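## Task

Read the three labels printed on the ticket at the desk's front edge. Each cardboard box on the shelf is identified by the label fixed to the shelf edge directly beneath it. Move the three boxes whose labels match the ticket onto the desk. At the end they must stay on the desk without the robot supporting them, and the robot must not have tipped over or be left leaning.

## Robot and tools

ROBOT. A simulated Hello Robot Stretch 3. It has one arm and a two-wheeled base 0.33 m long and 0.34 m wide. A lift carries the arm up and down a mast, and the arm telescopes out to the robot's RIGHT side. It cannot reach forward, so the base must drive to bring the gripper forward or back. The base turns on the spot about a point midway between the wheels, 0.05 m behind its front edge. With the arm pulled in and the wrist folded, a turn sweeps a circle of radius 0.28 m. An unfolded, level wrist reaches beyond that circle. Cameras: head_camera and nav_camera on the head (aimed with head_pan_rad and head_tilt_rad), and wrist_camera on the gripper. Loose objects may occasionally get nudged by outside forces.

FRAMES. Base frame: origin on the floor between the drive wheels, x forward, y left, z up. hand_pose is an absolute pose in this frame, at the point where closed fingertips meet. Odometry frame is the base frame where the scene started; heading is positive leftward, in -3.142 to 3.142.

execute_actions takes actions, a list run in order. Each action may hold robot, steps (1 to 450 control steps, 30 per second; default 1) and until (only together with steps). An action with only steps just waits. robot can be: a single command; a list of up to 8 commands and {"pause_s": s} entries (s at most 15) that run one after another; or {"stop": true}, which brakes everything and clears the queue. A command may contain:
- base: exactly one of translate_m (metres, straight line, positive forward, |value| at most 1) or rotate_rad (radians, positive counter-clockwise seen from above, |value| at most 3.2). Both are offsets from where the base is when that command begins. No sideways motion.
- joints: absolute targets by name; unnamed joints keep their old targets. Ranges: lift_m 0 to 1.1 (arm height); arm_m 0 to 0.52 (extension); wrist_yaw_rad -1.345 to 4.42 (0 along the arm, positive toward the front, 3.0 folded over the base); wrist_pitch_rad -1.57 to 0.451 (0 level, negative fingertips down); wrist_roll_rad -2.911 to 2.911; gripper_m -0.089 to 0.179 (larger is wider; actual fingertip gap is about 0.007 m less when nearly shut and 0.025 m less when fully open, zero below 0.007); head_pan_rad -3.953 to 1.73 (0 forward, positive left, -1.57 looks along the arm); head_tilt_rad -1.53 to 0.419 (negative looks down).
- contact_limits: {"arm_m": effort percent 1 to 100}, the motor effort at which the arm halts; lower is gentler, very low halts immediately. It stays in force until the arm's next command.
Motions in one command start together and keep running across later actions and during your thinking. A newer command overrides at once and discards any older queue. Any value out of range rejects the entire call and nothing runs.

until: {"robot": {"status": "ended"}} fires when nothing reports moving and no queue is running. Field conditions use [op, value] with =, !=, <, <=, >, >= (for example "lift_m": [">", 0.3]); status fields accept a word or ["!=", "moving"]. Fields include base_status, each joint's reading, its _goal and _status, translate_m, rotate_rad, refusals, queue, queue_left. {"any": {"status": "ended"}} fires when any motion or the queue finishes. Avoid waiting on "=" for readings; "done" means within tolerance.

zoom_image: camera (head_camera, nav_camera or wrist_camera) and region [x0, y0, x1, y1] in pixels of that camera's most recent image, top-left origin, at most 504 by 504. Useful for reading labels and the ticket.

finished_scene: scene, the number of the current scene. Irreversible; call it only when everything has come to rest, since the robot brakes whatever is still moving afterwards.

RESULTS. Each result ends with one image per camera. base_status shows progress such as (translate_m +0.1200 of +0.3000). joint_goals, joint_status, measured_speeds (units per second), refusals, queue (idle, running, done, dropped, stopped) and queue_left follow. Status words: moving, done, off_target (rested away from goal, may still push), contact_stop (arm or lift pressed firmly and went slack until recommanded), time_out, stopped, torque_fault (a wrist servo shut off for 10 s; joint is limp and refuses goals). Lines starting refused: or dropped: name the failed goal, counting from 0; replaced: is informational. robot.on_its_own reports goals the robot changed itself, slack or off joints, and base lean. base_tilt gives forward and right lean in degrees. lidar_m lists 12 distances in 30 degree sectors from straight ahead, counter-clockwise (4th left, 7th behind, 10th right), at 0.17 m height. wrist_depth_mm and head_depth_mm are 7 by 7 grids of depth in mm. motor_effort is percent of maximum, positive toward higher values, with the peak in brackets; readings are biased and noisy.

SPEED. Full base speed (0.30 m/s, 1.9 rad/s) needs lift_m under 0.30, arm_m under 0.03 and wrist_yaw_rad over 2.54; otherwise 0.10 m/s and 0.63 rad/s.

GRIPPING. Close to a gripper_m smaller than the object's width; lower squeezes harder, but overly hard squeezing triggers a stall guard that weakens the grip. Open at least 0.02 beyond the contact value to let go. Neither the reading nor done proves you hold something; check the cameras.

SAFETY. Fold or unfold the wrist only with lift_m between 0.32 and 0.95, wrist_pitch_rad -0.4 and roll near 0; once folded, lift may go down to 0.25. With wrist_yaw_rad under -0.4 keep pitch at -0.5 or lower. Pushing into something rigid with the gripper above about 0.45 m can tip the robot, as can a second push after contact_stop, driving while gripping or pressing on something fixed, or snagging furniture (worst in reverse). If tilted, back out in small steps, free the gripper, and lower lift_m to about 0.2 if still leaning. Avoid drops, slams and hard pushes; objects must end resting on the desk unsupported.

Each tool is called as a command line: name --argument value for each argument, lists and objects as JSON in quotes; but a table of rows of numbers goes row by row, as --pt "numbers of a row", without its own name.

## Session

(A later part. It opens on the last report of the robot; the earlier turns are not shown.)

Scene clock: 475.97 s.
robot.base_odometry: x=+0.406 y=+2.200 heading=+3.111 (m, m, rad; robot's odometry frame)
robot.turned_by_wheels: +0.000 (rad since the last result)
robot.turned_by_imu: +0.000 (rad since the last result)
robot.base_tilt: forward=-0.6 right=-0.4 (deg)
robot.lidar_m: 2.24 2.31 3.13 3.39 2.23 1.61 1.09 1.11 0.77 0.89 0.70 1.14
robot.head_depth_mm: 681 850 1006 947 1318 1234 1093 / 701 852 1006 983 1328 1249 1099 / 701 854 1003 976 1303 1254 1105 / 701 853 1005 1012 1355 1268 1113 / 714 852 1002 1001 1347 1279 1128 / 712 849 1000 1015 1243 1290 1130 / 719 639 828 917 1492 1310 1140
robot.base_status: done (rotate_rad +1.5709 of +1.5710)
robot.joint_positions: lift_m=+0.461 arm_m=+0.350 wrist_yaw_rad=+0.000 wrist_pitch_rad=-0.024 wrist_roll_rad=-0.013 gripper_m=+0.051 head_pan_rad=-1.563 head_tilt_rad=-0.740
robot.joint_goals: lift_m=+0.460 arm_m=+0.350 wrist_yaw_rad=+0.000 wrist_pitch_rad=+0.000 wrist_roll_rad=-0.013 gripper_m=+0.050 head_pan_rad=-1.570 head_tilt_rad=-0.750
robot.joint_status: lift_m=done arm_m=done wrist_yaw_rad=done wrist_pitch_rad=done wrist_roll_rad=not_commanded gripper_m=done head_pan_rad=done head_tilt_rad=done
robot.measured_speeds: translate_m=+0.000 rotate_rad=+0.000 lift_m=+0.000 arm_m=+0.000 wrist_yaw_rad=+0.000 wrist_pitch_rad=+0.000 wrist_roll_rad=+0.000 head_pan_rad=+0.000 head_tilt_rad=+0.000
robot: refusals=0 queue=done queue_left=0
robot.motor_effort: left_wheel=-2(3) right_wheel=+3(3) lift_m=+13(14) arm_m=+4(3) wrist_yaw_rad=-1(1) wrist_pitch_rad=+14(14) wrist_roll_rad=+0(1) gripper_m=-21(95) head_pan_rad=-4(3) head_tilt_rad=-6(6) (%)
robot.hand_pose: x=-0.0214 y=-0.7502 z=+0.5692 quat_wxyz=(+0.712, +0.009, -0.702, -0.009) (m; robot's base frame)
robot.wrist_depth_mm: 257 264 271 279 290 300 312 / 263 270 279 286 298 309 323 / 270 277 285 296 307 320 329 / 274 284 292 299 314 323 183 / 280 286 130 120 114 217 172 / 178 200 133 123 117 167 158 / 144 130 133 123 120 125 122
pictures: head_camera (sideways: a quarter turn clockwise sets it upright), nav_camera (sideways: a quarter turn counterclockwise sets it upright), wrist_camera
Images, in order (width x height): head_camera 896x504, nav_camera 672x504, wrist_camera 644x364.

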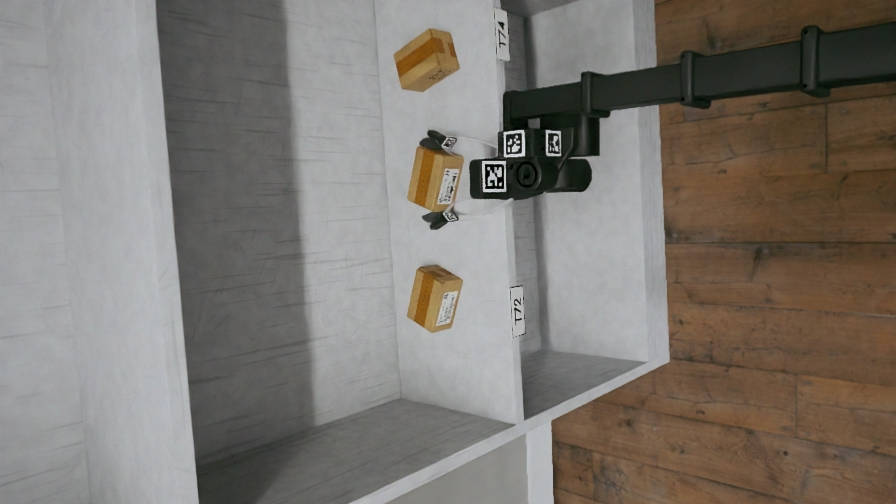

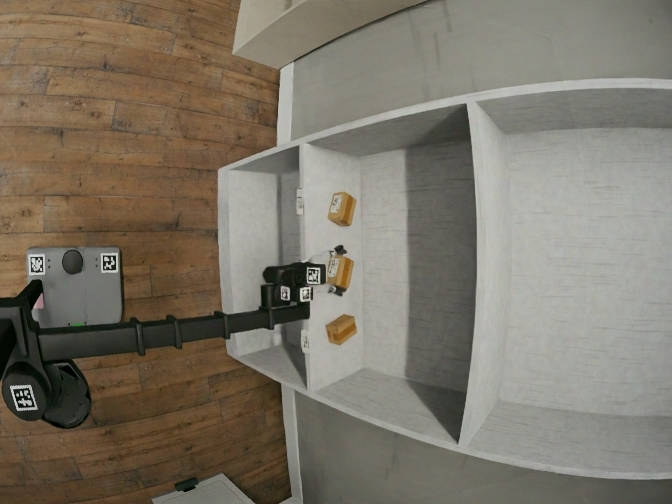

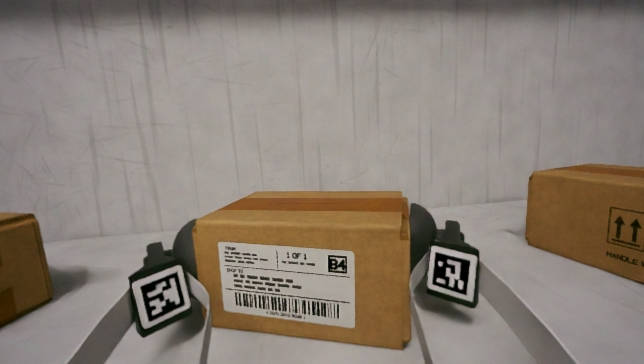

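execute_actions --actions '[{"robot":{"joints":{"gripper_m":0.03}},"steps":45,"until":{"robot":{"status":"ended"}}},{"robot":{"joints":{"lift_m":0.50}},"steps":90,"until":{"robot":{"status":"ended"}}},{"steps":10}]'

Scene clock: 482.27 s.
robot.base_odometry: x=+0.406 y=+2.200 heading=+3.111 (m, m, rad; robot's odometry frame)
robot.turned_by_wheels: +0.000 (rad since the last result)
robot.turned_by_imu: +0.000 (rad since the last result)
robot.base_tilt: forward=-0.6 right=-0.3 (deg)
robot.lidar_m: 2.23 2.31 3.14 3.41 2.23 1.61 1.09 1.11 0.76 0.89 0.71 1.14
robot.head_depth_mm: 681 852 1003 952 1316 1234 1109 / 700 854 1003 990 1287 1234 1093 / 699 854 1002 956 1315 1258 1105 / 700 851 1001 989 1360 1273 1116 / 714 850 1003 1003 1356 1280 1120 / 711 849 1002 1013 1251 1291 1134 / 721 638 827 910 1497 1310 1148
robot.base_status: done (rotate_rad +1.5709 of +1.5710)
robot.joint_positions: lift_m=+0.499 arm_m=+0.350 wrist_yaw_rad=+0.000 wrist_pitch_rad=-0.029 wrist_roll_rad=-0.013 gripper_m=+0.038 head_pan_rad=-1.563 head_tilt_rad=-0.740
robot.joint_goals: lift_m=+0.500 arm_m=+0.350 wrist_yaw_rad=+0.000 wrist_pitch_rad=+0.000 wrist_roll_rad=-0.013 gripper_m=+0.037 head_pan_rad=-1.570 head_tilt_rad=-0.750
robot.joint_status: lift_m=done arm_m=done wrist_yaw_rad=done wrist_pitch_rad=done wrist_roll_rad=not_commanded gripper_m=done head_pan_rad=done head_tilt_rad=done
robot.measured_speeds: translate_m=+0.000 rotate_rad=+0.000 lift_m=+0.000 arm_m=+0.000 wrist_yaw_rad=+0.000 wrist_pitch_rad=+0.000 wrist_roll_rad=+0.000 head_pan_rad=+0.000 head_tilt_rad=+0.000
robot: refusals=0 queue=done queue_left=0
robot.on_its_own: gripper_m is held at +0.037, not at your +0.030, by its stall guard, which is still easing
robot.motor_effort: left_wheel=-2(2) right_wheel=+3(2) lift_m=+40(41) arm_m=+2(2) wrist_yaw_rad=+0(0) wrist_pitch_rad=+17(18) wrist_roll_rad=+0(0) gripper_m=-26(100) head_pan_rad=-4(4) head_tilt_rad=-5(6) (%)
robot.hand_pose: x=-0.0214 y=-0.7501 z=+0.6066 quat_wxyz=(+0.712, +0.011, -0.702, -0.010) (m; robot's base frame)
robot.wrist_depth_mm: 256 263 271 280 290 299 312 / 263 269 279 287 298 309 321 / 269 275 286 296 309 317 330 / 277 285 292 299 315 327 338 / 286 292 129 120 114 331 192 / 281 286 131 122 116 212 176 / 174 187 175 129 168 179 168
pictures: head_camera (sideways: a quarter turn clockwise sets it upright), nav_camera (sideways: a quarter turn counterclockwise sets it upright), wrist_camera
Images, in order (width x height): head_camera 896x504, nav_camera 672x504, wrist_camera 644x364.

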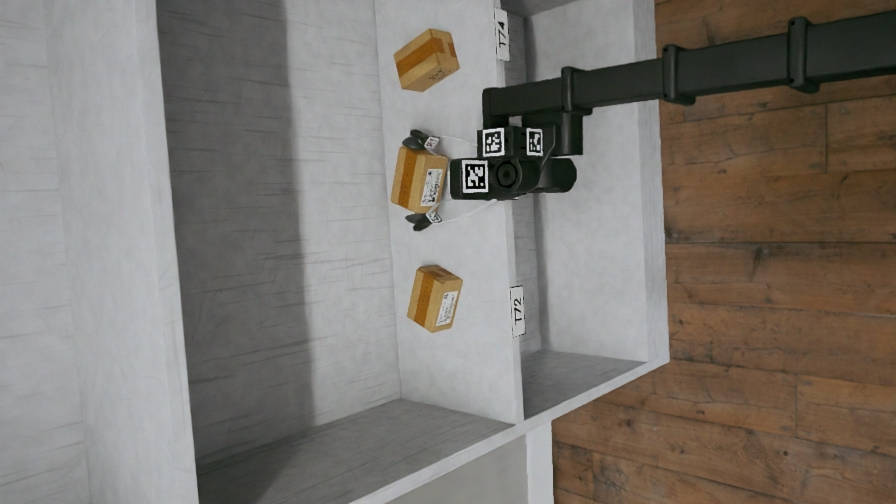

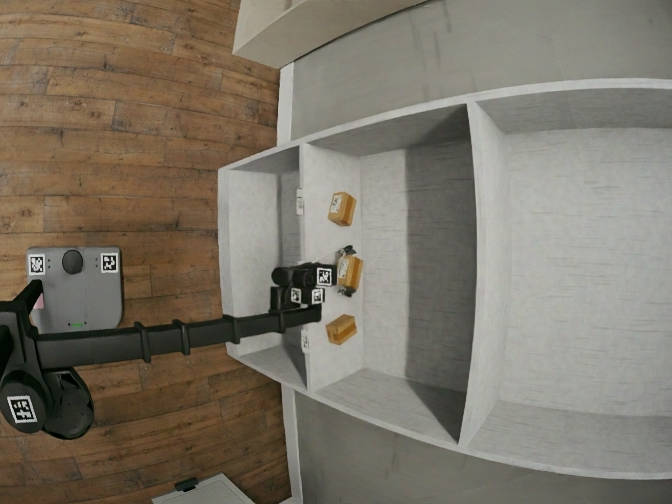

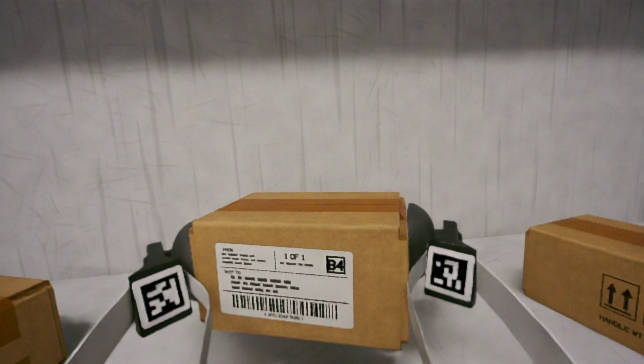

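execute_actions --actions '[{"robot":{"joints":{"gripper_m":0.045}},"steps":30,"until":{"robot":{"status":"ended"}}},{"robot":{"joints":{"arm_m":0.0}},"steps":200,"until":{"robot":{"status":"ended"}}}]'

Scene clock: 495.43 s.
robot.base_odometry: x=+0.406 y=+2.200 heading=+3.111 (m, m, rad; robot's odometry frame)
robot.turned_by_wheels: +0.000 (rad since the last result)
robot.turned_by_imu: +0.000 (rad since the last result)
robot.base_tilt: forward=-0.6 right=-0.4 (deg)
robot.lidar_m: 2.23 2.31 3.12 3.39 2.23 1.61 1.10 1.12 0.77 0.89 0.71 1.14
robot.head_depth_mm: 681 857 1004 952 1313 1234 1124 / 699 854 1006 983 1336 1237 1131 / 701 853 1004 1003 1349 1254 1111 / 700 855 1004 1007 1368 1272 1120 / 712 852 1002 996 1351 1269 1121 / 711 850 999 1012 1242 1290 1132 / 719 638 826 916 1496 1302 1144
robot.base_status: done (rotate_rad +1.5709 of +1.5710)
robot.joint_positions: lift_m=+0.499 arm_m=+0.000 wrist_yaw_rad=+0.000 wrist_pitch_rad=-0.030 wrist_roll_rad=-0.013 gripper_m=+0.055 head_pan_rad=-1.563 head_tilt_rad=-0.740
robot.joint_goals: lift_m=+0.500 arm_m=+0.000 wrist_yaw_rad=+0.000 wrist_pitch_rad=+0.000 wrist_roll_rad=-0.013 gripper_m=+0.054 head_pan_rad=-1.570 head_tilt_rad=-0.750
robot.joint_status: lift_m=done arm_m=done wrist_yaw_rad=done wrist_pitch_rad=done wrist_roll_rad=not_commanded gripper_m=done head_pan_rad=done head_tilt_rad=done
robot.measured_speeds: translate_m=+0.000 rotate_rad=+0.000 lift_m=+0.000 arm_m=+0.000 wrist_yaw_rad=+0.000 wrist_pitch_rad=+0.000 wrist_roll_rad=+0.000 head_pan_rad=+0.000 head_tilt_rad=+0.000
robot: refusals=0 queue=done queue_left=0
robot.on_its_own: gripper_m is held at +0.054, not at your +0.045, by its stall guard, which is not easing now
robot.motor_effort: left_wheel=-2(3) right_wheel=+3(3) lift_m=+40(40) arm_m=-5(4) wrist_yaw_rad=+0(0) wrist_pitch_rad=+18(17) wrist_roll_rad=+0(1) gripper_m=-19(69) head_pan_rad=-5(4) head_tilt_rad=-5(5) (%)
robot.hand_pose: x=-0.0214 y=-0.4007 z=+0.6064 quat_wxyz=(+0.712, +0.011, -0.702, -0.011) (m; robot's base frame)
robot.wrist_depth_mm: 524 580 599 611 645 566 436 / 513 597 609 633 653 583 467 / 503 608 633 658 677 591 471 / 493 613 634 661 503 533 790 / 426 420 130 120 114 537 809 / 470 593 133 123 116 557 844 / 462 693 701 130 763 680 848
pictures: head_camera (sideways: a quarter turn clockwise sets it upright), nav_camera (sideways: a quarter turn counterclockwise sets it upright), wrist_camera
Images, in order (width x height): head_camera 896x504, nav_camera 672x504, wrist_camera 644x364.

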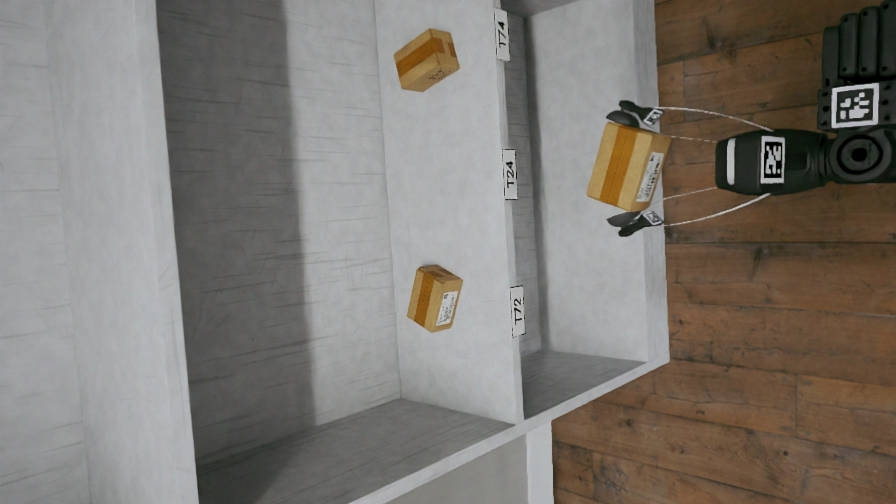

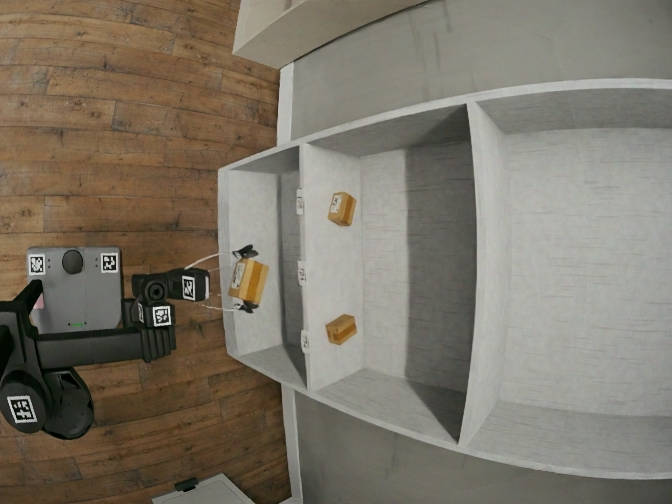

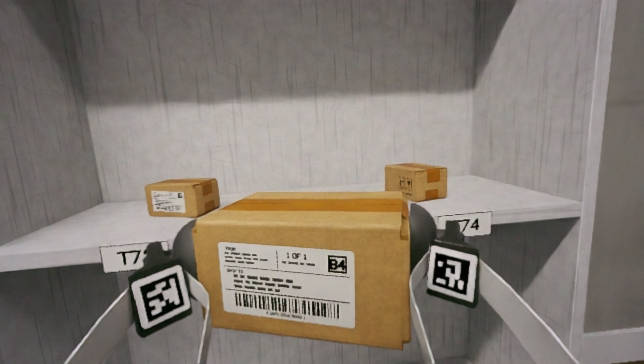

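execute_actions --actions '[{"robot":[{"base":{"rotate_rad":1.575},"joints":{"gripper_m":0.056,"head_pan_rad":-0.8,"head_tilt_rad":-0.6}},{"base":{"translate_m":1.0},"joints":{"lift_m":0.95}},{"base":{"translate_m":1.0}},{"base":{"translate_m":0.3}},{"base":{"rotate_rad":1.571},"joints":{"head_pan_rad":-1.57,"head_tilt_rad":-0.6}}],"steps":450,"until":{"robot":{"queue_left":["<=",2]}}}]'

Scene clock: 629.87 s.
robot.base_odometry: x=+0.379 y=+1.200 heading=-1.598 (m, m, rad; robot's odometry frame)
robot.turned_by_wheels: +1.575 (rad since the last result)
robot.turned_by_imu: +1.600 (rad since the last result)
robot.base_tilt: forward=-0.6 right=-0.2 (deg)
robot.lidar_m: 2.25 2.23 1.63 1.56 1.58 1.56 1.65 1.88 2.30 2.22 2.29 2.61
robot.head_depth_mm: 2027 2233 2424 1953 1580 1318 1134 / 2191 2450 2579 1979 1596 1328 1144 / 2399 2705 2687 2018 1608 1350 1152 / 2654 3018 2753 2046 1627 1362 1165 / 2865 3239 2796 2073 1656 1371 1173 / 2744 3001 2826 2105 1668 1385 1180 / 2509 2745 2714 2131 1689 1398 1196
robot.base_status: done (translate_m +1.0000 of +1.0000)
robot.joint_positions: lift_m=+0.949 arm_m=+0.000 wrist_yaw_rad=+0.000 wrist_pitch_rad=-0.030 wrist_roll_rad=-0.013 gripper_m=+0.057 head_pan_rad=-0.807 head_tilt_rad=-0.606
robot.joint_goals: lift_m=+0.950 arm_m=+0.000 wrist_yaw_rad=+0.000 wrist_pitch_rad=+0.000 wrist_roll_rad=-0.013 gripper_m=+0.056 head_pan_rad=-0.800 head_tilt_rad=-0.600
robot.joint_status: lift_m=done arm_m=done wrist_yaw_rad=done wrist_pitch_rad=done wrist_roll_rad=not_commanded gripper_m=done head_pan_rad=done head_tilt_rad=done
robot.measured_speeds: translate_m=+0.000 rotate_rad=+0.000 lift_m=+0.000 arm_m=+0.000 wrist_yaw_rad=+0.000 wrist_pitch_rad=+0.000 wrist_roll_rad=+0.000 head_pan_rad=+0.000 head_tilt_rad=+0.000
robot: refusals=0 queue=running queue_left=2
robot.motor_effort: left_wheel=-2(6) right_wheel=+2(8) lift_m=+40(42) arm_m=-4(4) wrist_yaw_rad=+0(0) wrist_pitch_rad=+18(18) wrist_roll_rad=+0(0) gripper_m=-20(19) head_pan_rad=+5(51) head_tilt_rad=+3(18) (%)
robot.hand_pose: x=-0.0214 y=-0.4007 z=+1.0563 quat_wxyz=(+0.712, +0.011, -0.702, -0.011) (m; robot's base frame)
robot.wrist_depth_mm: - - - - - - - / - - - - - - - / - - - - - - - / - - - - - - - / - - 130 121 114 - - / - - 133 122 116 - - / - - - 130 - - -
pictures: head_camera (sideways: a quarter turn clockwise sets it upright), nav_camera (sideways: a quarter turn counterclockwise sets it upright), wrist_camera
Images, in order (width x height): head_camera 896x504, nav_camera 672x504, wrist_camera 644x364.

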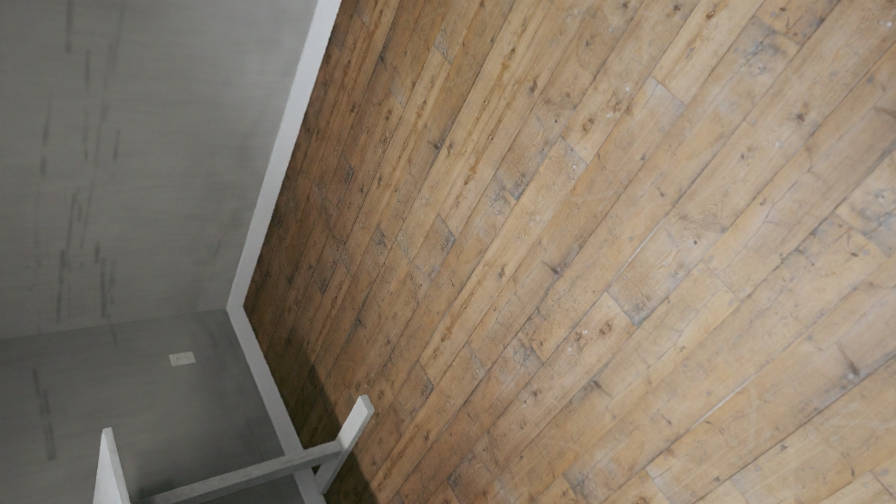

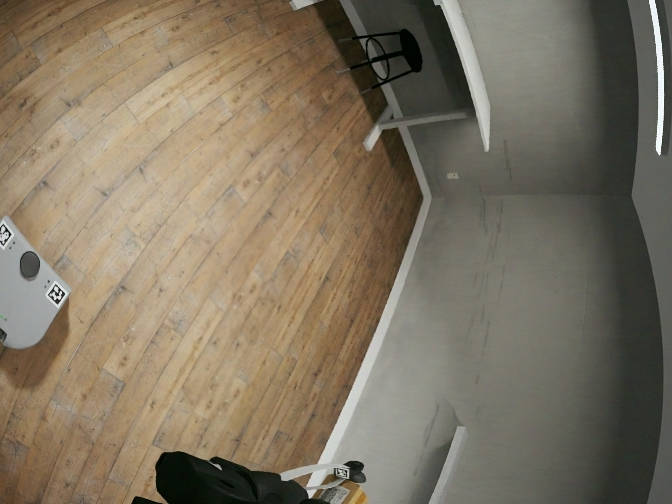

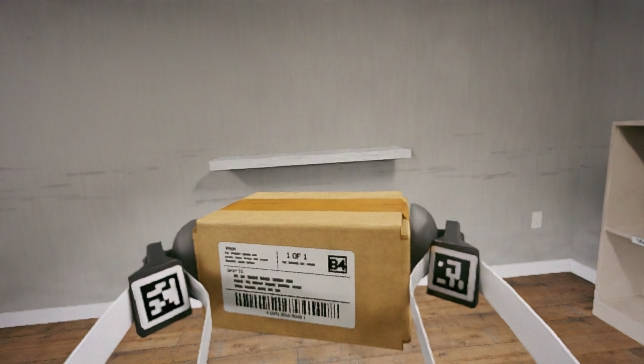

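execute_actions --actions '[{"steps":450,"until":{"robot":{"status":"ended"}}},{"steps":300,"until":{"robot":{"status":"ended"}}}]'

Scene clock: 648.30 s.
robot.base_odometry: x=+0.345 y=-0.099 heading=-0.027 (m, m, rad; robot's odometry frame)
robot.turned_by_wheels: +1.571 (rad since the last result)
robot.turned_by_imu: +1.598 (rad since the last result)
robot.base_tilt: forward=-0.5 right=-0.3 (deg)
robot.lidar_m: 1.56 1.63 2.21 2.94 3.10 2.29 2.20 2.21 0.99 1.10 1.58 1.62
robot.head_depth_mm: 1247 1020 1286 1561 - - - / 1252 1044 742 - - - - / 1260 1078 740 389 - 1349 1133 / 1259 1108 779 1852 1578 1350 1166 / 1268 1141 786 1855 1646 1366 1176 / 1273 1361 897 1896 1675 1383 1188 / 1282 1445 1554 1925 1694 1399 1193
robot.base_status: done (rotate_rad +1.5709 of +1.5710)
robot.joint_positions: lift_m=+0.949 arm_m=+0.000 wrist_yaw_rad=+0.000 wrist_pitch_rad=-0.030 wrist_roll_rad=-0.013 gripper_m=+0.057 head_pan_rad=-1.563 head_tilt_rad=-0.606
robot.joint_goals: lift_m=+0.950 arm_m=+0.000 wrist_yaw_rad=+0.000 wrist_pitch_rad=+0.000 wrist_roll_rad=-0.013 gripper_m=+0.056 head_pan_rad=-1.570 head_tilt_rad=-0.600
robot.joint_status: lift_m=done arm_m=done wrist_yaw_rad=done wrist_pitch_rad=done wrist_roll_rad=not_commanded gripper_m=done head_pan_rad=done head_tilt_rad=done
robot.measured_speeds: translate_m=+0.000 rotate_rad=+0.000 lift_m=+0.000 arm_m=+0.000 wrist_yaw_rad=+0.000 wrist_pitch_rad=+0.000 wrist_roll_rad=+0.000 head_pan_rad=+0.000 head_tilt_rad=+0.000
robot: refusals=0 queue=done queue_left=0
robot.motor_effort: left_wheel=-3(7) right_wheel=+2(8) lift_m=+40(40) arm_m=-3(4) wrist_yaw_rad=+0(1) wrist_pitch_rad=+18(18) wrist_roll_rad=+0(0) gripper_m=-19(20) head_pan_rad=-4(54) head_tilt_rad=+4(4) (%)
robot.hand_pose: x=-0.0214 y=-0.4007 z=+1.0563 quat_wxyz=(+0.712, +0.011, -0.702, -0.011) (m; robot's base frame)
robot.wrist_depth_mm: - - - - - - - / - - - - - - - / - - - - - - - / - - - - 930 849 783 / - 593 130 120 114 - - / - - 133 123 117 - - / - - - 130 867 - -
pictures: head_camera (sideways: a quarter turn clockwise sets it upright), nav_camera (sideways: a quarter turn counterclockwise sets it upright), wrist_camera
Images, in order (width x height): head_camera 896x504, nav_camera 672x504, wrist_camera 644x364.

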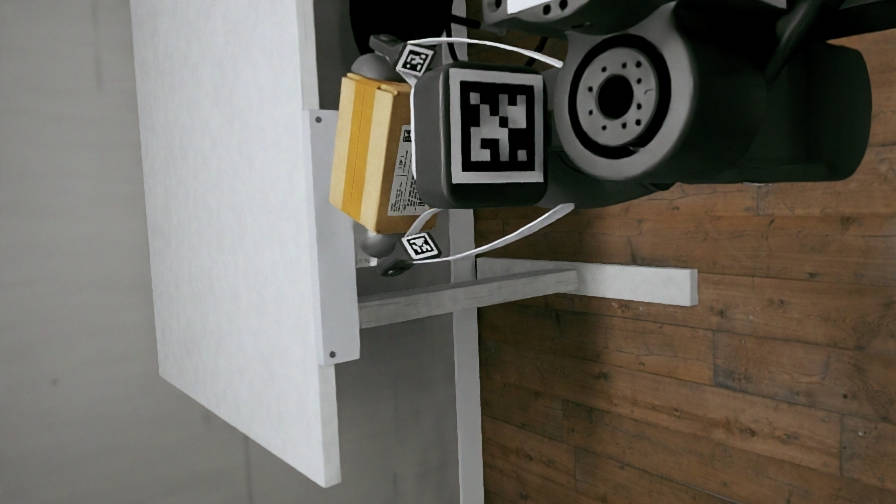

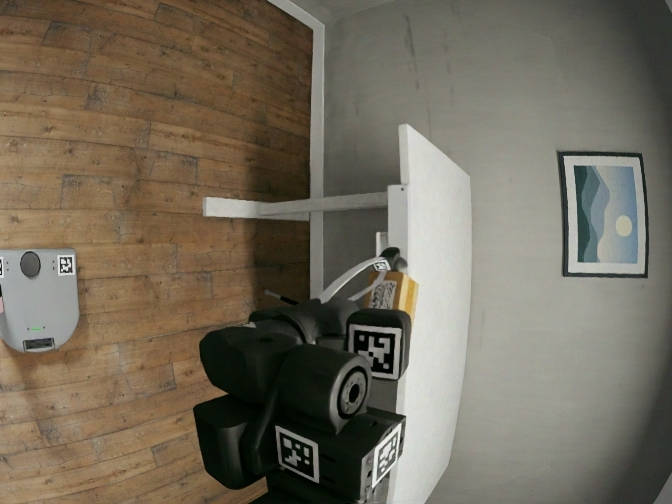

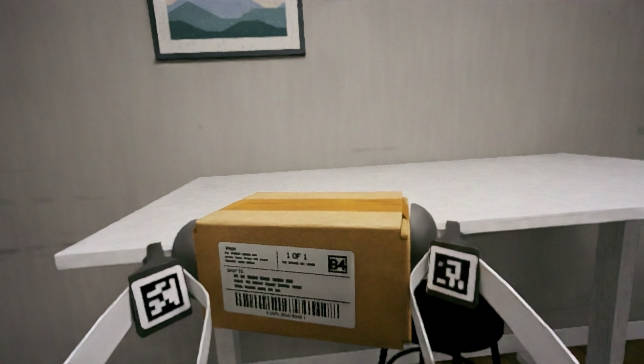

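execute_actions --actions '[{"robot":[{"joints":{"arm_m":0.45,"head_tilt_rad":-0.45}},{"joints":{"lift_m":0.90}}],"steps":450,"until":{"robot":{"status":"ended"}}}]'

Scene clock: 670.73 s.
robot.base_odometry: x=+0.345 y=-0.099 heading=-0.027 (m, m, rad; robot's odometry frame)
robot.turned_by_wheels: +0.000 (rad since the last result)
robot.turned_by_imu: +0.000 (rad since the last result)
robot.base_tilt: forward=-0.6 right=-0.3 (deg)
robot.lidar_m: 1.56 1.63 2.21 2.95 3.10 2.28 2.20 2.21 0.99 1.10 1.58 1.62
robot.head_depth_mm: 1228 1345 1054 - 1724 1457 1222 / 1240 1359 1183 1719 1802 1472 1228 / 1247 1365 1215 1717 1817 1487 1235 / 1244 1374 1063 800 1818 1481 1247 / 1257 1387 1083 828 1844 1522 1253 / 1261 1386 1197 1747 1870 1540 1270 / 1275 1402 1551 1737 1911 1546 1285
robot.base_status: done (rotate_rad +1.5709 of +1.5710)
robot.joint_positions: lift_m=+0.901 arm_m=+0.450 wrist_yaw_rad=+0.000 wrist_pitch_rad=-0.030 wrist_roll_rad=-0.013 gripper_m=+0.057 head_pan_rad=-1.563 head_tilt_rad=-0.458
robot.joint_goals: lift_m=+0.900 arm_m=+0.450 wrist_yaw_rad=+0.000 wrist_pitch_rad=+0.000 wrist_roll_rad=-0.013 gripper_m=+0.056 head_pan_rad=-1.570 head_tilt_rad=-0.450
robot.joint_status: lift_m=done arm_m=done wrist_yaw_rad=done wrist_pitch_rad=done wrist_roll_rad=not_commanded gripper_m=done head_pan_rad=done head_tilt_rad=done
robot.measured_speeds: translate_m=+0.000 rotate_rad=+0.000 lift_m=+0.000 arm_m=+0.000 wrist_yaw_rad=+0.000 wrist_pitch_rad=+0.000 wrist_roll_rad=+0.000 head_pan_rad=+0.000 head_tilt_rad=+0.000
robot: refusals=0 queue=done queue_left=0
robot.motor_effort: left_wheel=-2(2) right_wheel=+3(2) lift_m=+14(40) arm_m=+3(3) wrist_yaw_rad=+0(0) wrist_pitch_rad=+18(18) wrist_roll_rad=+0(0) gripper_m=-19(20) head_pan_rad=-5(4) head_tilt_rad=+6(21) (%)
robot.hand_pose: x=-0.0214 y=-0.8500 z=+1.0075 quat_wxyz=(+0.712, +0.011, -0.702, -0.011) (m; robot's base frame)
robot.wrist_depth_mm: 745 760 786 814 815 842 876 / 767 780 801 810 819 854 878 / 780 808 819 840 874 895 914 / 808 815 758 701 644 589 556 / 428 409 130 121 114 334 318 / 274 281 133 123 117 236 225 / 201 185 174 130 166 177 174
pictures: head_camera (sideways: a quarter turn clockwise sets it upright), nav_camera (sideways: a quarter turn counterclockwise sets it upright), wrist_camera
Images, in order (width x height): head_camera 896x504, nav_camera 672x504, wrist_camera 644x364.

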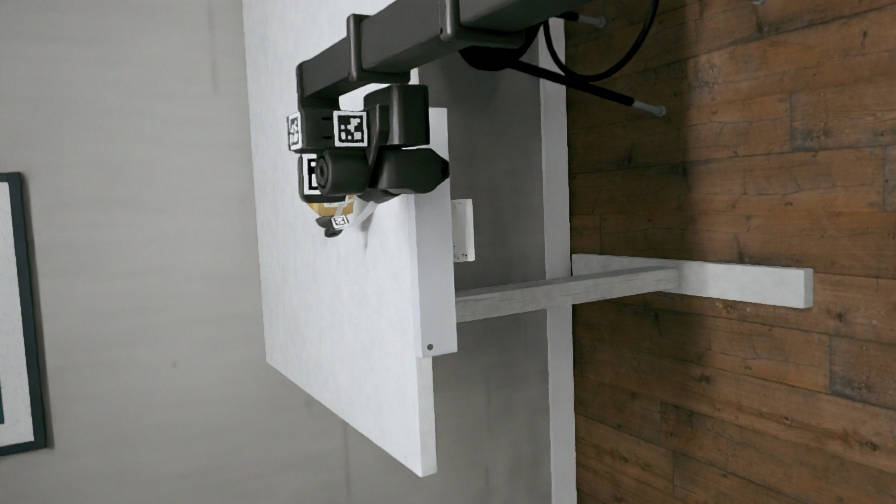

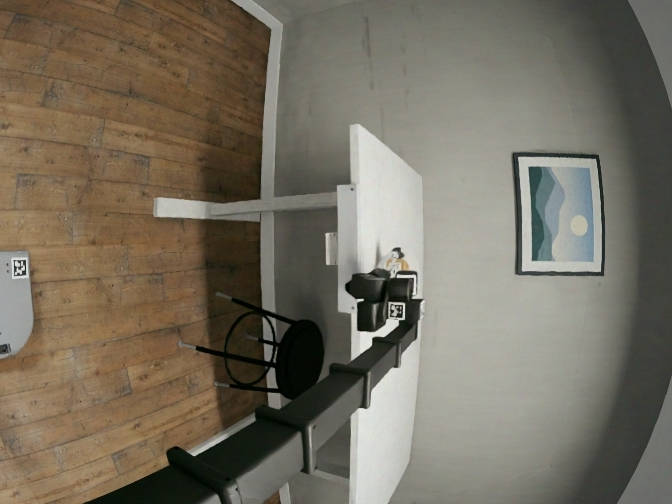

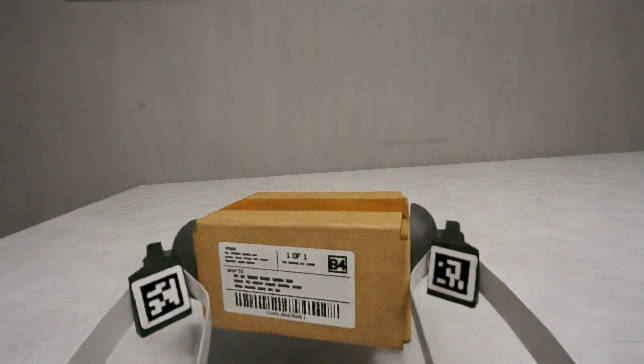

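execute_actions --actions '[{"robot":{"joints":{"lift_m":0.868}},"steps":150,"until":{"robot":{"status":"ended"}}},{"steps":5}]'

Scene clock: 684.50 s.
robot.base_odometry: x=+0.345 y=-0.099 heading=-0.027 (m, m, rad; robot's odometry frame)
robot.turned_by_wheels: +0.000 (rad since the last result)
robot.turned_by_imu: +0.000 (rad since the last result)
robot.base_tilt: forward=-0.7 right=-0.3 (deg)
robot.lidar_m: 1.56 1.63 2.21 2.94 3.09 2.30 2.20 2.21 0.99 1.10 1.58 1.63
robot.head_depth_mm: 1234 1353 987 - 1706 1455 1209 / 1242 1364 1096 1744 1810 1464 1218 / 1239 1369 1117 1752 1821 1490 1235 / 1252 1376 1064 805 1831 1478 1249 / 1259 1385 1085 828 1837 1522 1260 / 1262 1392 1203 1725 1867 1538 1274 / 1270 1397 1545 1742 1887 1555 1274
robot.base_status: done (rotate_rad +1.5709 of +1.5710)
robot.joint_positions: lift_m=+0.869 arm_m=+0.450 wrist_yaw_rad=+0.000 wrist_pitch_rad=-0.030 wrist_roll_rad=-0.013 gripper_m=+0.057 head_pan_rad=-1.563 head_tilt_rad=-0.458
robot.joint_goals: lift_m=+0.868 arm_m=+0.450 wrist_yaw_rad=+0.000 wrist_pitch_rad=+0.000 wrist_roll_rad=-0.013 gripper_m=+0.056 head_pan_rad=-1.570 head_tilt_rad=-0.450
robot.joint_status: lift_m=done arm_m=done wrist_yaw_rad=done wrist_pitch_rad=done wrist_roll_rad=not_commanded gripper_m=done head_pan_rad=done head_tilt_rad=done
robot.measured_speeds: translate_m=+0.000 rotate_rad=+0.000 lift_m=+0.000 arm_m=+0.000 wrist_yaw_rad=+0.000 wrist_pitch_rad=+0.000 wrist_roll_rad=+0.000 head_pan_rad=+0.000 head_tilt_rad=+0.000
robot: refusals=0 queue=done queue_left=0
robot.motor_effort: left_wheel=-2(2) right_wheel=+2(3) lift_m=+14(14) arm_m=+4(3) wrist_yaw_rad=-1(0) wrist_pitch_rad=+18(18) wrist_roll_rad=+0(0) gripper_m=-20(20) head_pan_rad=-4(5) head_tilt_rad=+5(5) (%)
robot.hand_pose: x=-0.0214 y=-0.8500 z=+0.9755 quat_wxyz=(+0.712, +0.011, -0.702, -0.011) (m; robot's base frame)
robot.wrist_depth_mm: 755 765 770 810 827 852 865 / 779 771 798 833 833 851 877 / 776 798 808 843 868 884 905 / 795 625 562 509 470 437 405 / 310 300 130 121 114 245 234 / 199 208 133 123 117 174 165 / 154 136 135 126 122 130 128
pictures: head_camera (sideways: a quarter turn clockwise sets it upright), nav_camera (sideways: a quarter turn counterclockwise sets it upright), wrist_camera
Images, in order (width x height): head_camera 896x504, nav_camera 672x504, wrist_camera 644x364.

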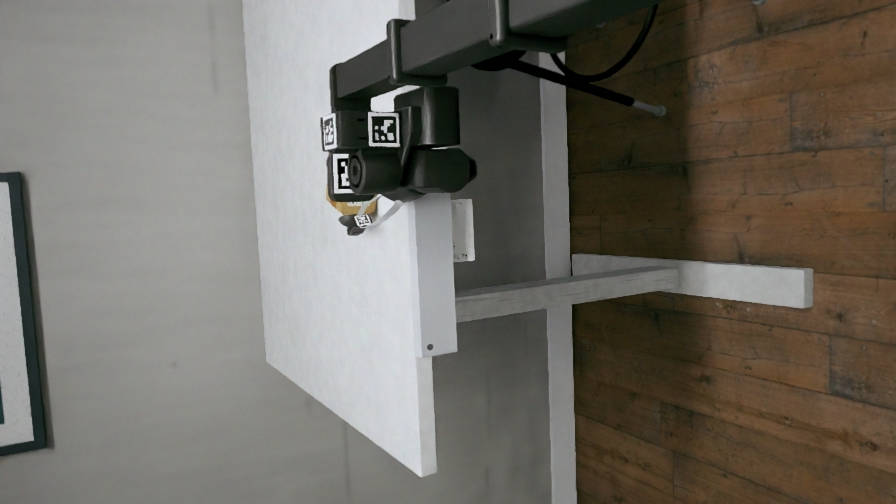

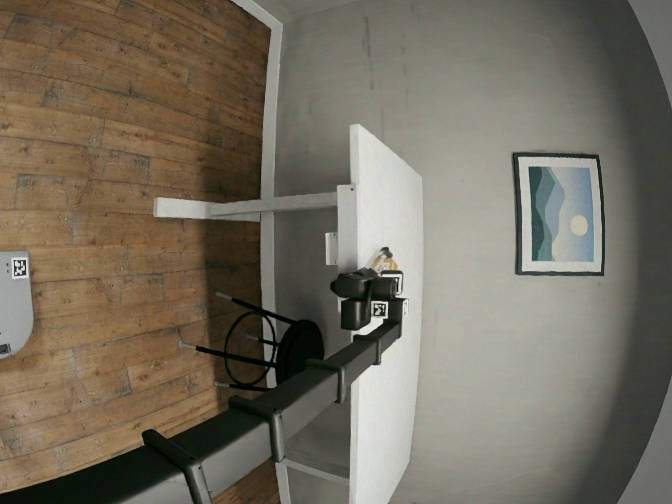

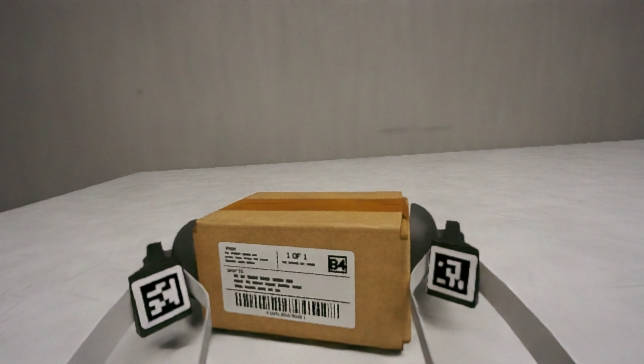

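execute_actions --actions '[{"robot":[{"joints":{"lift_m":0.864}},{"joints":{"gripper_m":0.16}}],"steps":150,"until":{"robot":{"status":"ended"}}},{"steps":5}]'

Scene clock: 694.90 s.
robot.base_odometry: x=+0.345 y=-0.099 heading=-0.027 (m, m, rad; robot's odometry frame)
robot.turned_by_wheels: +0.000 (rad since the last result)
robot.turned_by_imu: +0.000 (rad since the last result)
robot.base_tilt: forward=-0.5 right=-0.2 (deg)
robot.lidar_m: 1.56 1.63 2.21 2.95 3.08 2.29 2.20 2.20 0.99 1.10 1.58 1.62
robot.head_depth_mm: 1228 1349 987 - 1694 1451 1212 / 1238 1354 1127 1748 1812 1471 1223 / 1242 1364 1120 1758 1830 1493 1238 / 1257 1367 1067 801 1801 1479 1248 / 1259 1372 1090 831 1844 1520 1258 / 1260 1389 1202 1721 1879 1535 1280 / 1262 1395 1545 1736 1894 1547 1284
robot.base_status: done (rotate_rad +1.5709 of +1.5710)
robot.joint_positions: lift_m=+0.865 arm_m=+0.450 wrist_yaw_rad=+0.000 wrist_pitch_rad=-0.026 wrist_roll_rad=-0.013 gripper_m=+0.160 head_pan_rad=-1.563 head_tilt_rad=-0.458
robot.joint_goals: lift_m=+0.864 arm_m=+0.450 wrist_yaw_rad=+0.000 wrist_pitch_rad=+0.000 wrist_roll_rad=-0.013 gripper_m=+0.160 head_pan_rad=-1.570 head_tilt_rad=-0.450
robot.joint_status: lift_m=done arm_m=done wrist_yaw_rad=done wrist_pitch_rad=done wrist_roll_rad=not_commanded gripper_m=done head_pan_rad=done head_tilt_rad=done
robot.measured_speeds: translate_m=+0.000 rotate_rad=+0.000 lift_m=+0.000 arm_m=+0.000 wrist_yaw_rad=+0.000 wrist_pitch_rad=+0.000 wrist_roll_rad=+0.000 head_pan_rad=+0.000 head_tilt_rad=+0.000
robot: refusals=0 queue=done queue_left=0
robot.motor_effort: left_wheel=-2(2) right_wheel=+3(3) lift_m=+13(13) arm_m=+3(3) wrist_yaw_rad=-1(0) wrist_pitch_rad=+15(18) wrist_roll_rad=+0(0) gripper_m=+2(82) head_pan_rad=-4(4) head_tilt_rad=+5(6) (%)
robot.hand_pose: x=-0.0214 y=-0.8502 z=+0.9727 quat_wxyz=(+0.712, +0.009, -0.702, -0.009) (m; robot's base frame)
robot.wrist_depth_mm: 738 763 784 789 825 851 865 / 763 779 809 814 837 854 881 / 796 793 828 851 870 884 903 / 798 634 563 512 467 431 399 / 306 306 134 123 208 257 227 / 208 186 137 125 150 - 161 / - 133 135 126 123 126 125
pictures: head_camera (sideways: a quarter turn clockwise sets it upright), nav_camera (sideways: a quarter turn counterclockwise sets it upright), wrist_camera
Images, in order (width x height): head_camera 896x504, nav_camera 672x504, wrist_camera 644x364.

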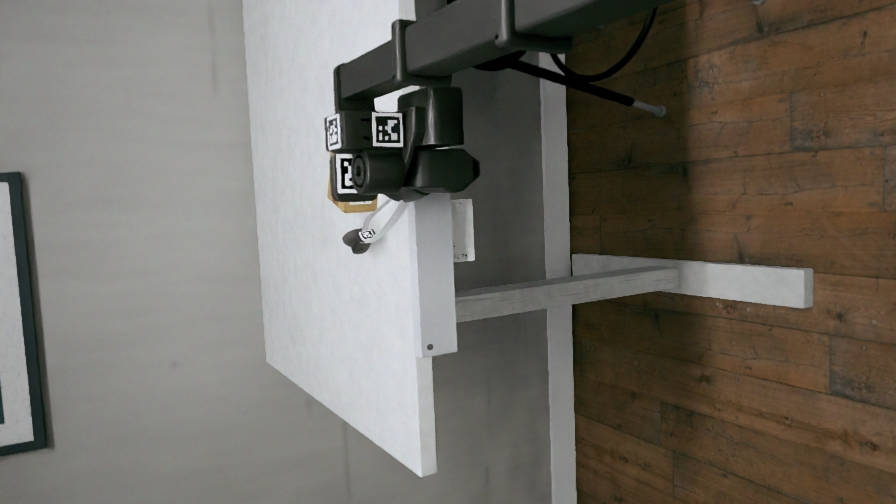

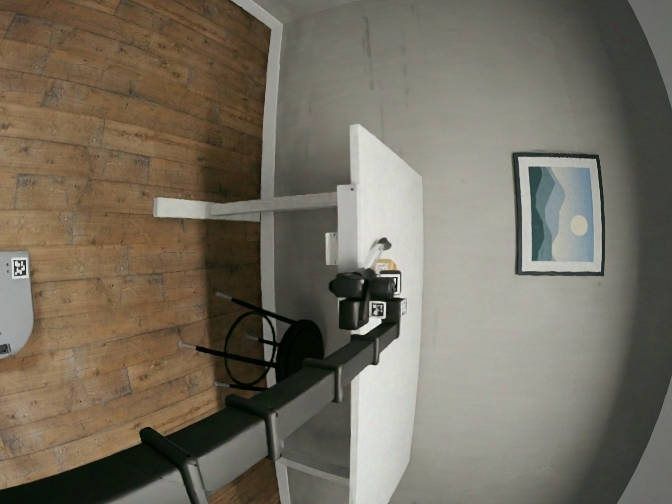

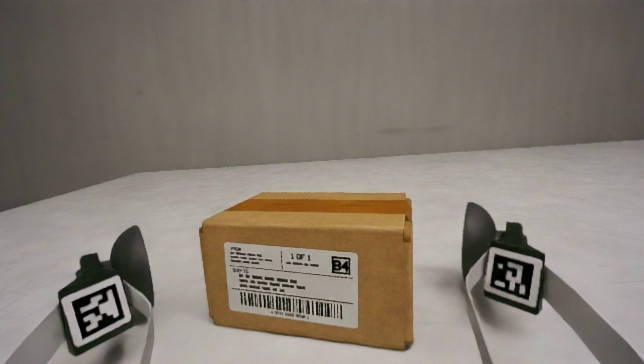

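execute_actions --actions '[{"robot":[{"joints":{"lift_m":0.885,"arm_m":0.0}},{"joints":{"wrist_pitch_rad":-0.4,"wrist_yaw_rad":2.7,"lift_m":0.34,"gripper_m":0.1,"head_pan_rad":0.0,"head_tilt_rad":-0.5},"base":{"rotate_rad":1.659}},{"joints":{"lift_m":0.28}},{"base":{"translate_m":1.0}},{"base":{"translate_m":1.0}},{"base":{"translate_m":0.3}},{"base":{"rotate_rad":1.479},"joints":{"lift_m":0.34,"head_pan_rad":-1.57,"head_tilt_rad":-0.75}},{"joints":{"lift_m":0.46,"wrist_yaw_rad":0.0,"gripper_m":0.17}}],"steps":450,"until":{"robot":{"queue_left":["<=",5]}}}]'

Scene clock: 726.30 s.
robot.base_odometry: x=+0.345 y=-0.099 heading=+1.632 (m, m, rad; robot's odometry frame)
robot.turned_by_wheels: +1.659 (rad since the last result)
robot.turned_by_imu: +1.679 (rad since the last result)
robot.base_tilt: forward=-0.5 right=-0.2 (deg)
robot.lidar_m: 2.94 2.93 2.25 2.20 1.48 0.99 1.09 1.62 1.59 1.56 1.68 2.41
robot.head_depth_mm: 2586 2833 3061 2276 1740 1423 1193 / 2609 2849 3042 2300 1765 1441 1199 / 2594 2835 3026 2351 1793 1444 1213 / 2630 2909 3174 2396 1807 1469 1223 / 2713 3001 3176 2437 1830 1478 1232 / 2747 2962 3239 2488 1868 1488 1241 / 2822 3017 3238 2536 1886 1514 1253
robot.base_status: done (rotate_rad +1.6589 of +1.6590)
robot.joint_positions: lift_m=+0.341 arm_m=+0.000 wrist_yaw_rad=+2.698 wrist_pitch_rad=-0.415 wrist_roll_rad=-0.013 gripper_m=+0.100 head_pan_rad=-0.007 head_tilt_rad=-0.494
robot.joint_goals: lift_m=+0.340 arm_m=+0.000 wrist_yaw_rad=+2.700 wrist_pitch_rad=-0.400 wrist_roll_rad=-0.013 gripper_m=+0.100 head_pan_rad=+0.000 head_tilt_rad=-0.500
robot.joint_status: lift_m=done arm_m=done wrist_yaw_rad=done wrist_pitch_rad=done wrist_roll_rad=not_commanded gripper_m=done head_pan_rad=done head_tilt_rad=done
robot.measured_speeds: translate_m=+0.000 rotate_rad=+0.000 lift_m=+0.000 arm_m=+0.000 wrist_yaw_rad=+0.000 wrist_pitch_rad=+0.000 wrist_roll_rad=+0.000 head_pan_rad=+0.000 head_tilt_rad=+0.000
robot: refusals=0 queue=running queue_left=5
robot.motor_effort: left_wheel=-2(6) right_wheel=+3(8) lift_m=+13(42) arm_m=-4(3) wrist_yaw_rad=+2(4) wrist_pitch_rad=+9(15) wrist_roll_rad=+0(0) gripper_m=+1(84) head_pan_rad=+4(52) head_tilt_rad=-4(10) (%)
robot.hand_pose: x=+0.0752 y=+0.0576 z=+0.3538 quat_wxyz=(+0.295, +0.703, -0.008, +0.648) (m; robot's base frame)
robot.wrist_depth_mm: - - - - - - - / - - - - - - - / - - - - - - - / 946 933 910 913 915 877 865 / 748 741 735 724 755 709 695 / 631 611 592 594 574 595 582 / - 498 516 510 501 495 497
pictures: head_camera (sideways: a quarter turn clockwise sets it upright), nav_camera (sideways: a quarter turn counterclockwise sets it upright), wrist_camera
Images, in order (width x height): head_camera 896x504, nav_camera 672x504, wrist_camera 644x364.

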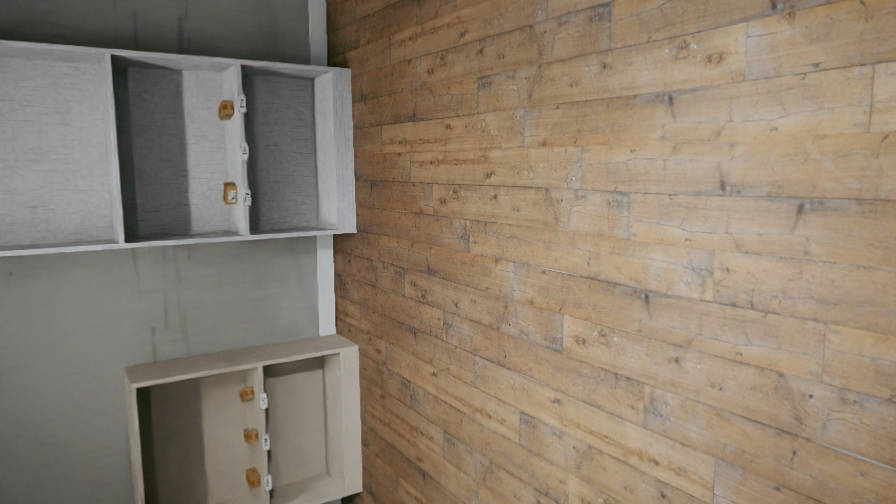

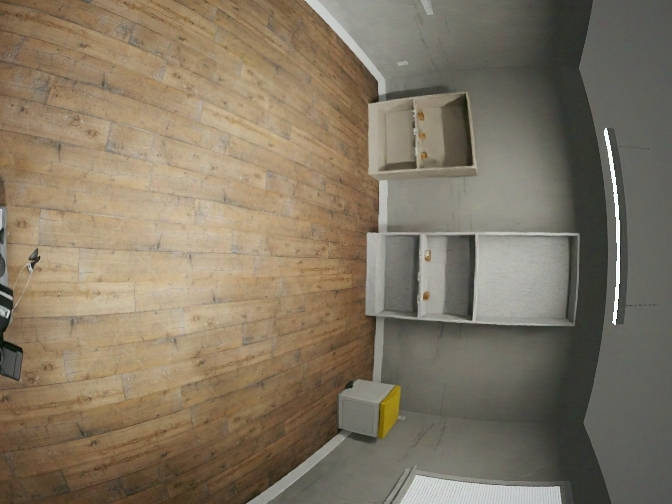

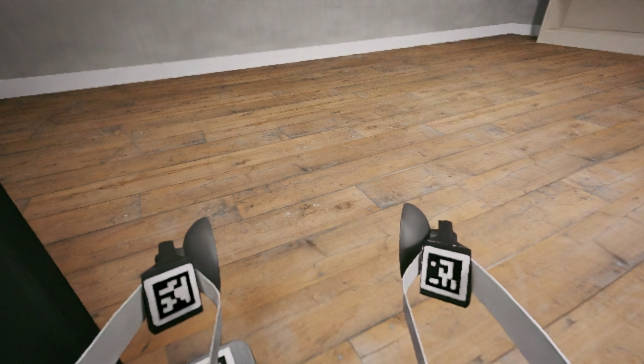

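execute_actions --actions '[{"steps":450,"until":{"robot":{"status":"ended"}}},{"steps":300,"until":{"robot":{"status":"ended"}}},{"robot":{"joints":{"wrist_pitch_rad":0.0}},"steps":100,"until":{"robot":{"status":"ended"}}}]'

Scene clock: 747.03 s.
robot.base_odometry: x=+0.203 y=+2.196 heading=+3.111 (m, m, rad; robot's odometry frame)
robot.turned_by_wheels: +1.479 (rad since the last result)
robot.turned_by_imu: +1.512 (rad since the last result)
robot.base_tilt: forward=-0.6 right=-0.4 (deg)
robot.lidar_m: 2.03 2.10 2.84 3.41 2.53 1.82 1.30 1.33 0.90 0.64 0.98 0.98
robot.head_depth_mm: 680 858 1005 977 1321 1238 1106 / 701 853 1011 989 1337 1238 1128 / 701 851 1008 977 1352 1276 1101 / 701 851 1005 1015 1292 1270 1116 / 699 613 841 1238 1482 1286 1126 / 561 901 1082 1319 1508 1297 1134 / 795 919 1085 1319 1508 1307 1146
robot.base_status: done (rotate_rad +1.4789 of +1.4790)
robot.joint_positions: lift_m=+0.459 arm_m=+0.000 wrist_yaw_rad=+0.002 wrist_pitch_rad=-0.026 wrist_roll_rad=-0.013 gripper_m=+0.170 head_pan_rad=-1.563 head_tilt_rad=-0.741
robot.joint_goals: lift_m=+0.460 arm_m=+0.000 wrist_yaw_rad=+0.000 wrist_pitch_rad=+0.000 wrist_roll_rad=-0.013 gripper_m=+0.170 head_pan_rad=-1.570 head_tilt_rad=-0.750
robot.joint_status: lift_m=done arm_m=done wrist_yaw_rad=done wrist_pitch_rad=done wrist_roll_rad=not_commanded gripper_m=done head_pan_rad=done head_tilt_rad=done
robot.measured_speeds: translate_m=+0.000 rotate_rad=+0.000 lift_m=+0.000 arm_m=+0.000 wrist_yaw_rad=+0.000 wrist_pitch_rad=+0.000 wrist_roll_rad=+0.000 head_pan_rad=+0.000 head_tilt_rad=+0.000
robot: refusals=0 queue=done queue_left=0
robot.motor_effort: left_wheel=-2(9) right_wheel=+2(12) lift_m=+40(41) arm_m=-4(3) wrist_yaw_rad=-2(2) wrist_pitch_rad=+15(15) wrist_roll_rad=+0(0) gripper_m=-1(84) head_pan_rad=-4(48) head_tilt_rad=-6(32) (%)
robot.hand_pose: x=-0.0208 y=-0.4008 z=+0.5675 quat_wxyz=(+0.712, +0.010, -0.702, -0.008) (m; robot's base frame)
robot.wrist_depth_mm: 626 428 598 625 641 663 626 / 644 419 611 630 657 683 627 / 656 447 634 654 677 690 606 / 676 684 533 491 460 489 479 / 689 565 631 689 719 742 646 / 708 403 687 710 748 765 628 / - 749 685 733 765 779 716
pictures: head_camera (sideways: a quarter turn clockwise sets it upright), nav_camera (sideways: a quarter turn counterclockwise sets it upright), wrist_camera
Images, in order (width x height): head_camera 896x504, nav_camera 672x504, wrist_camera 644x364.

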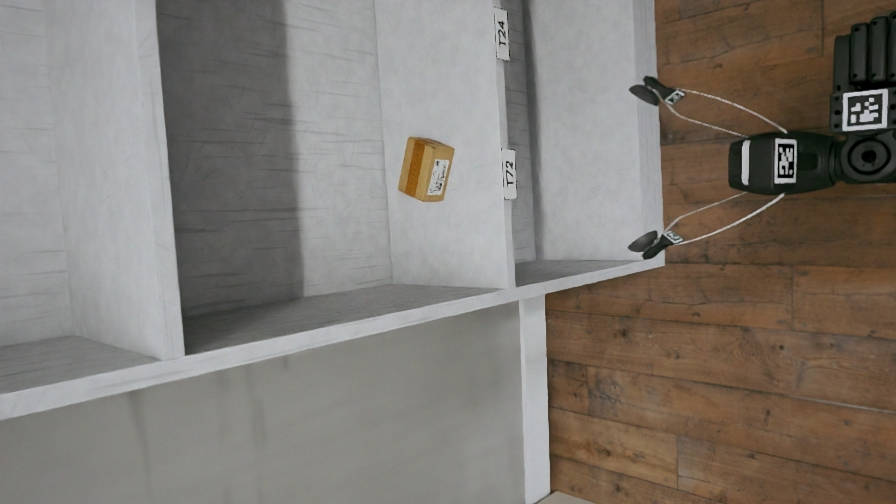

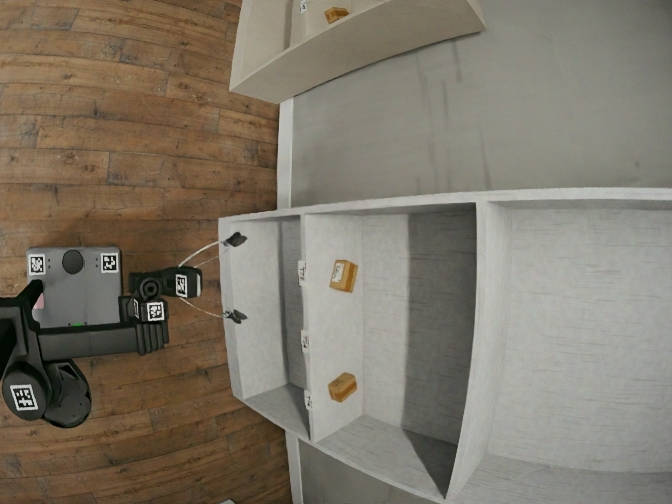

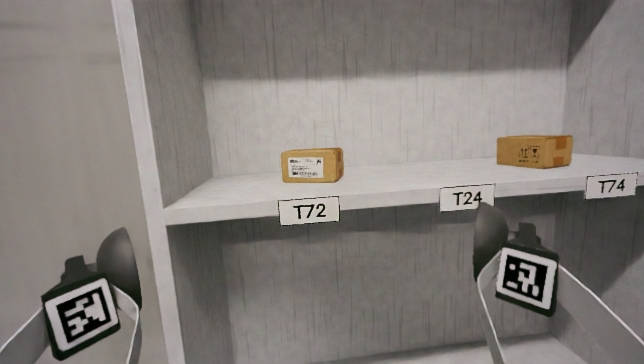

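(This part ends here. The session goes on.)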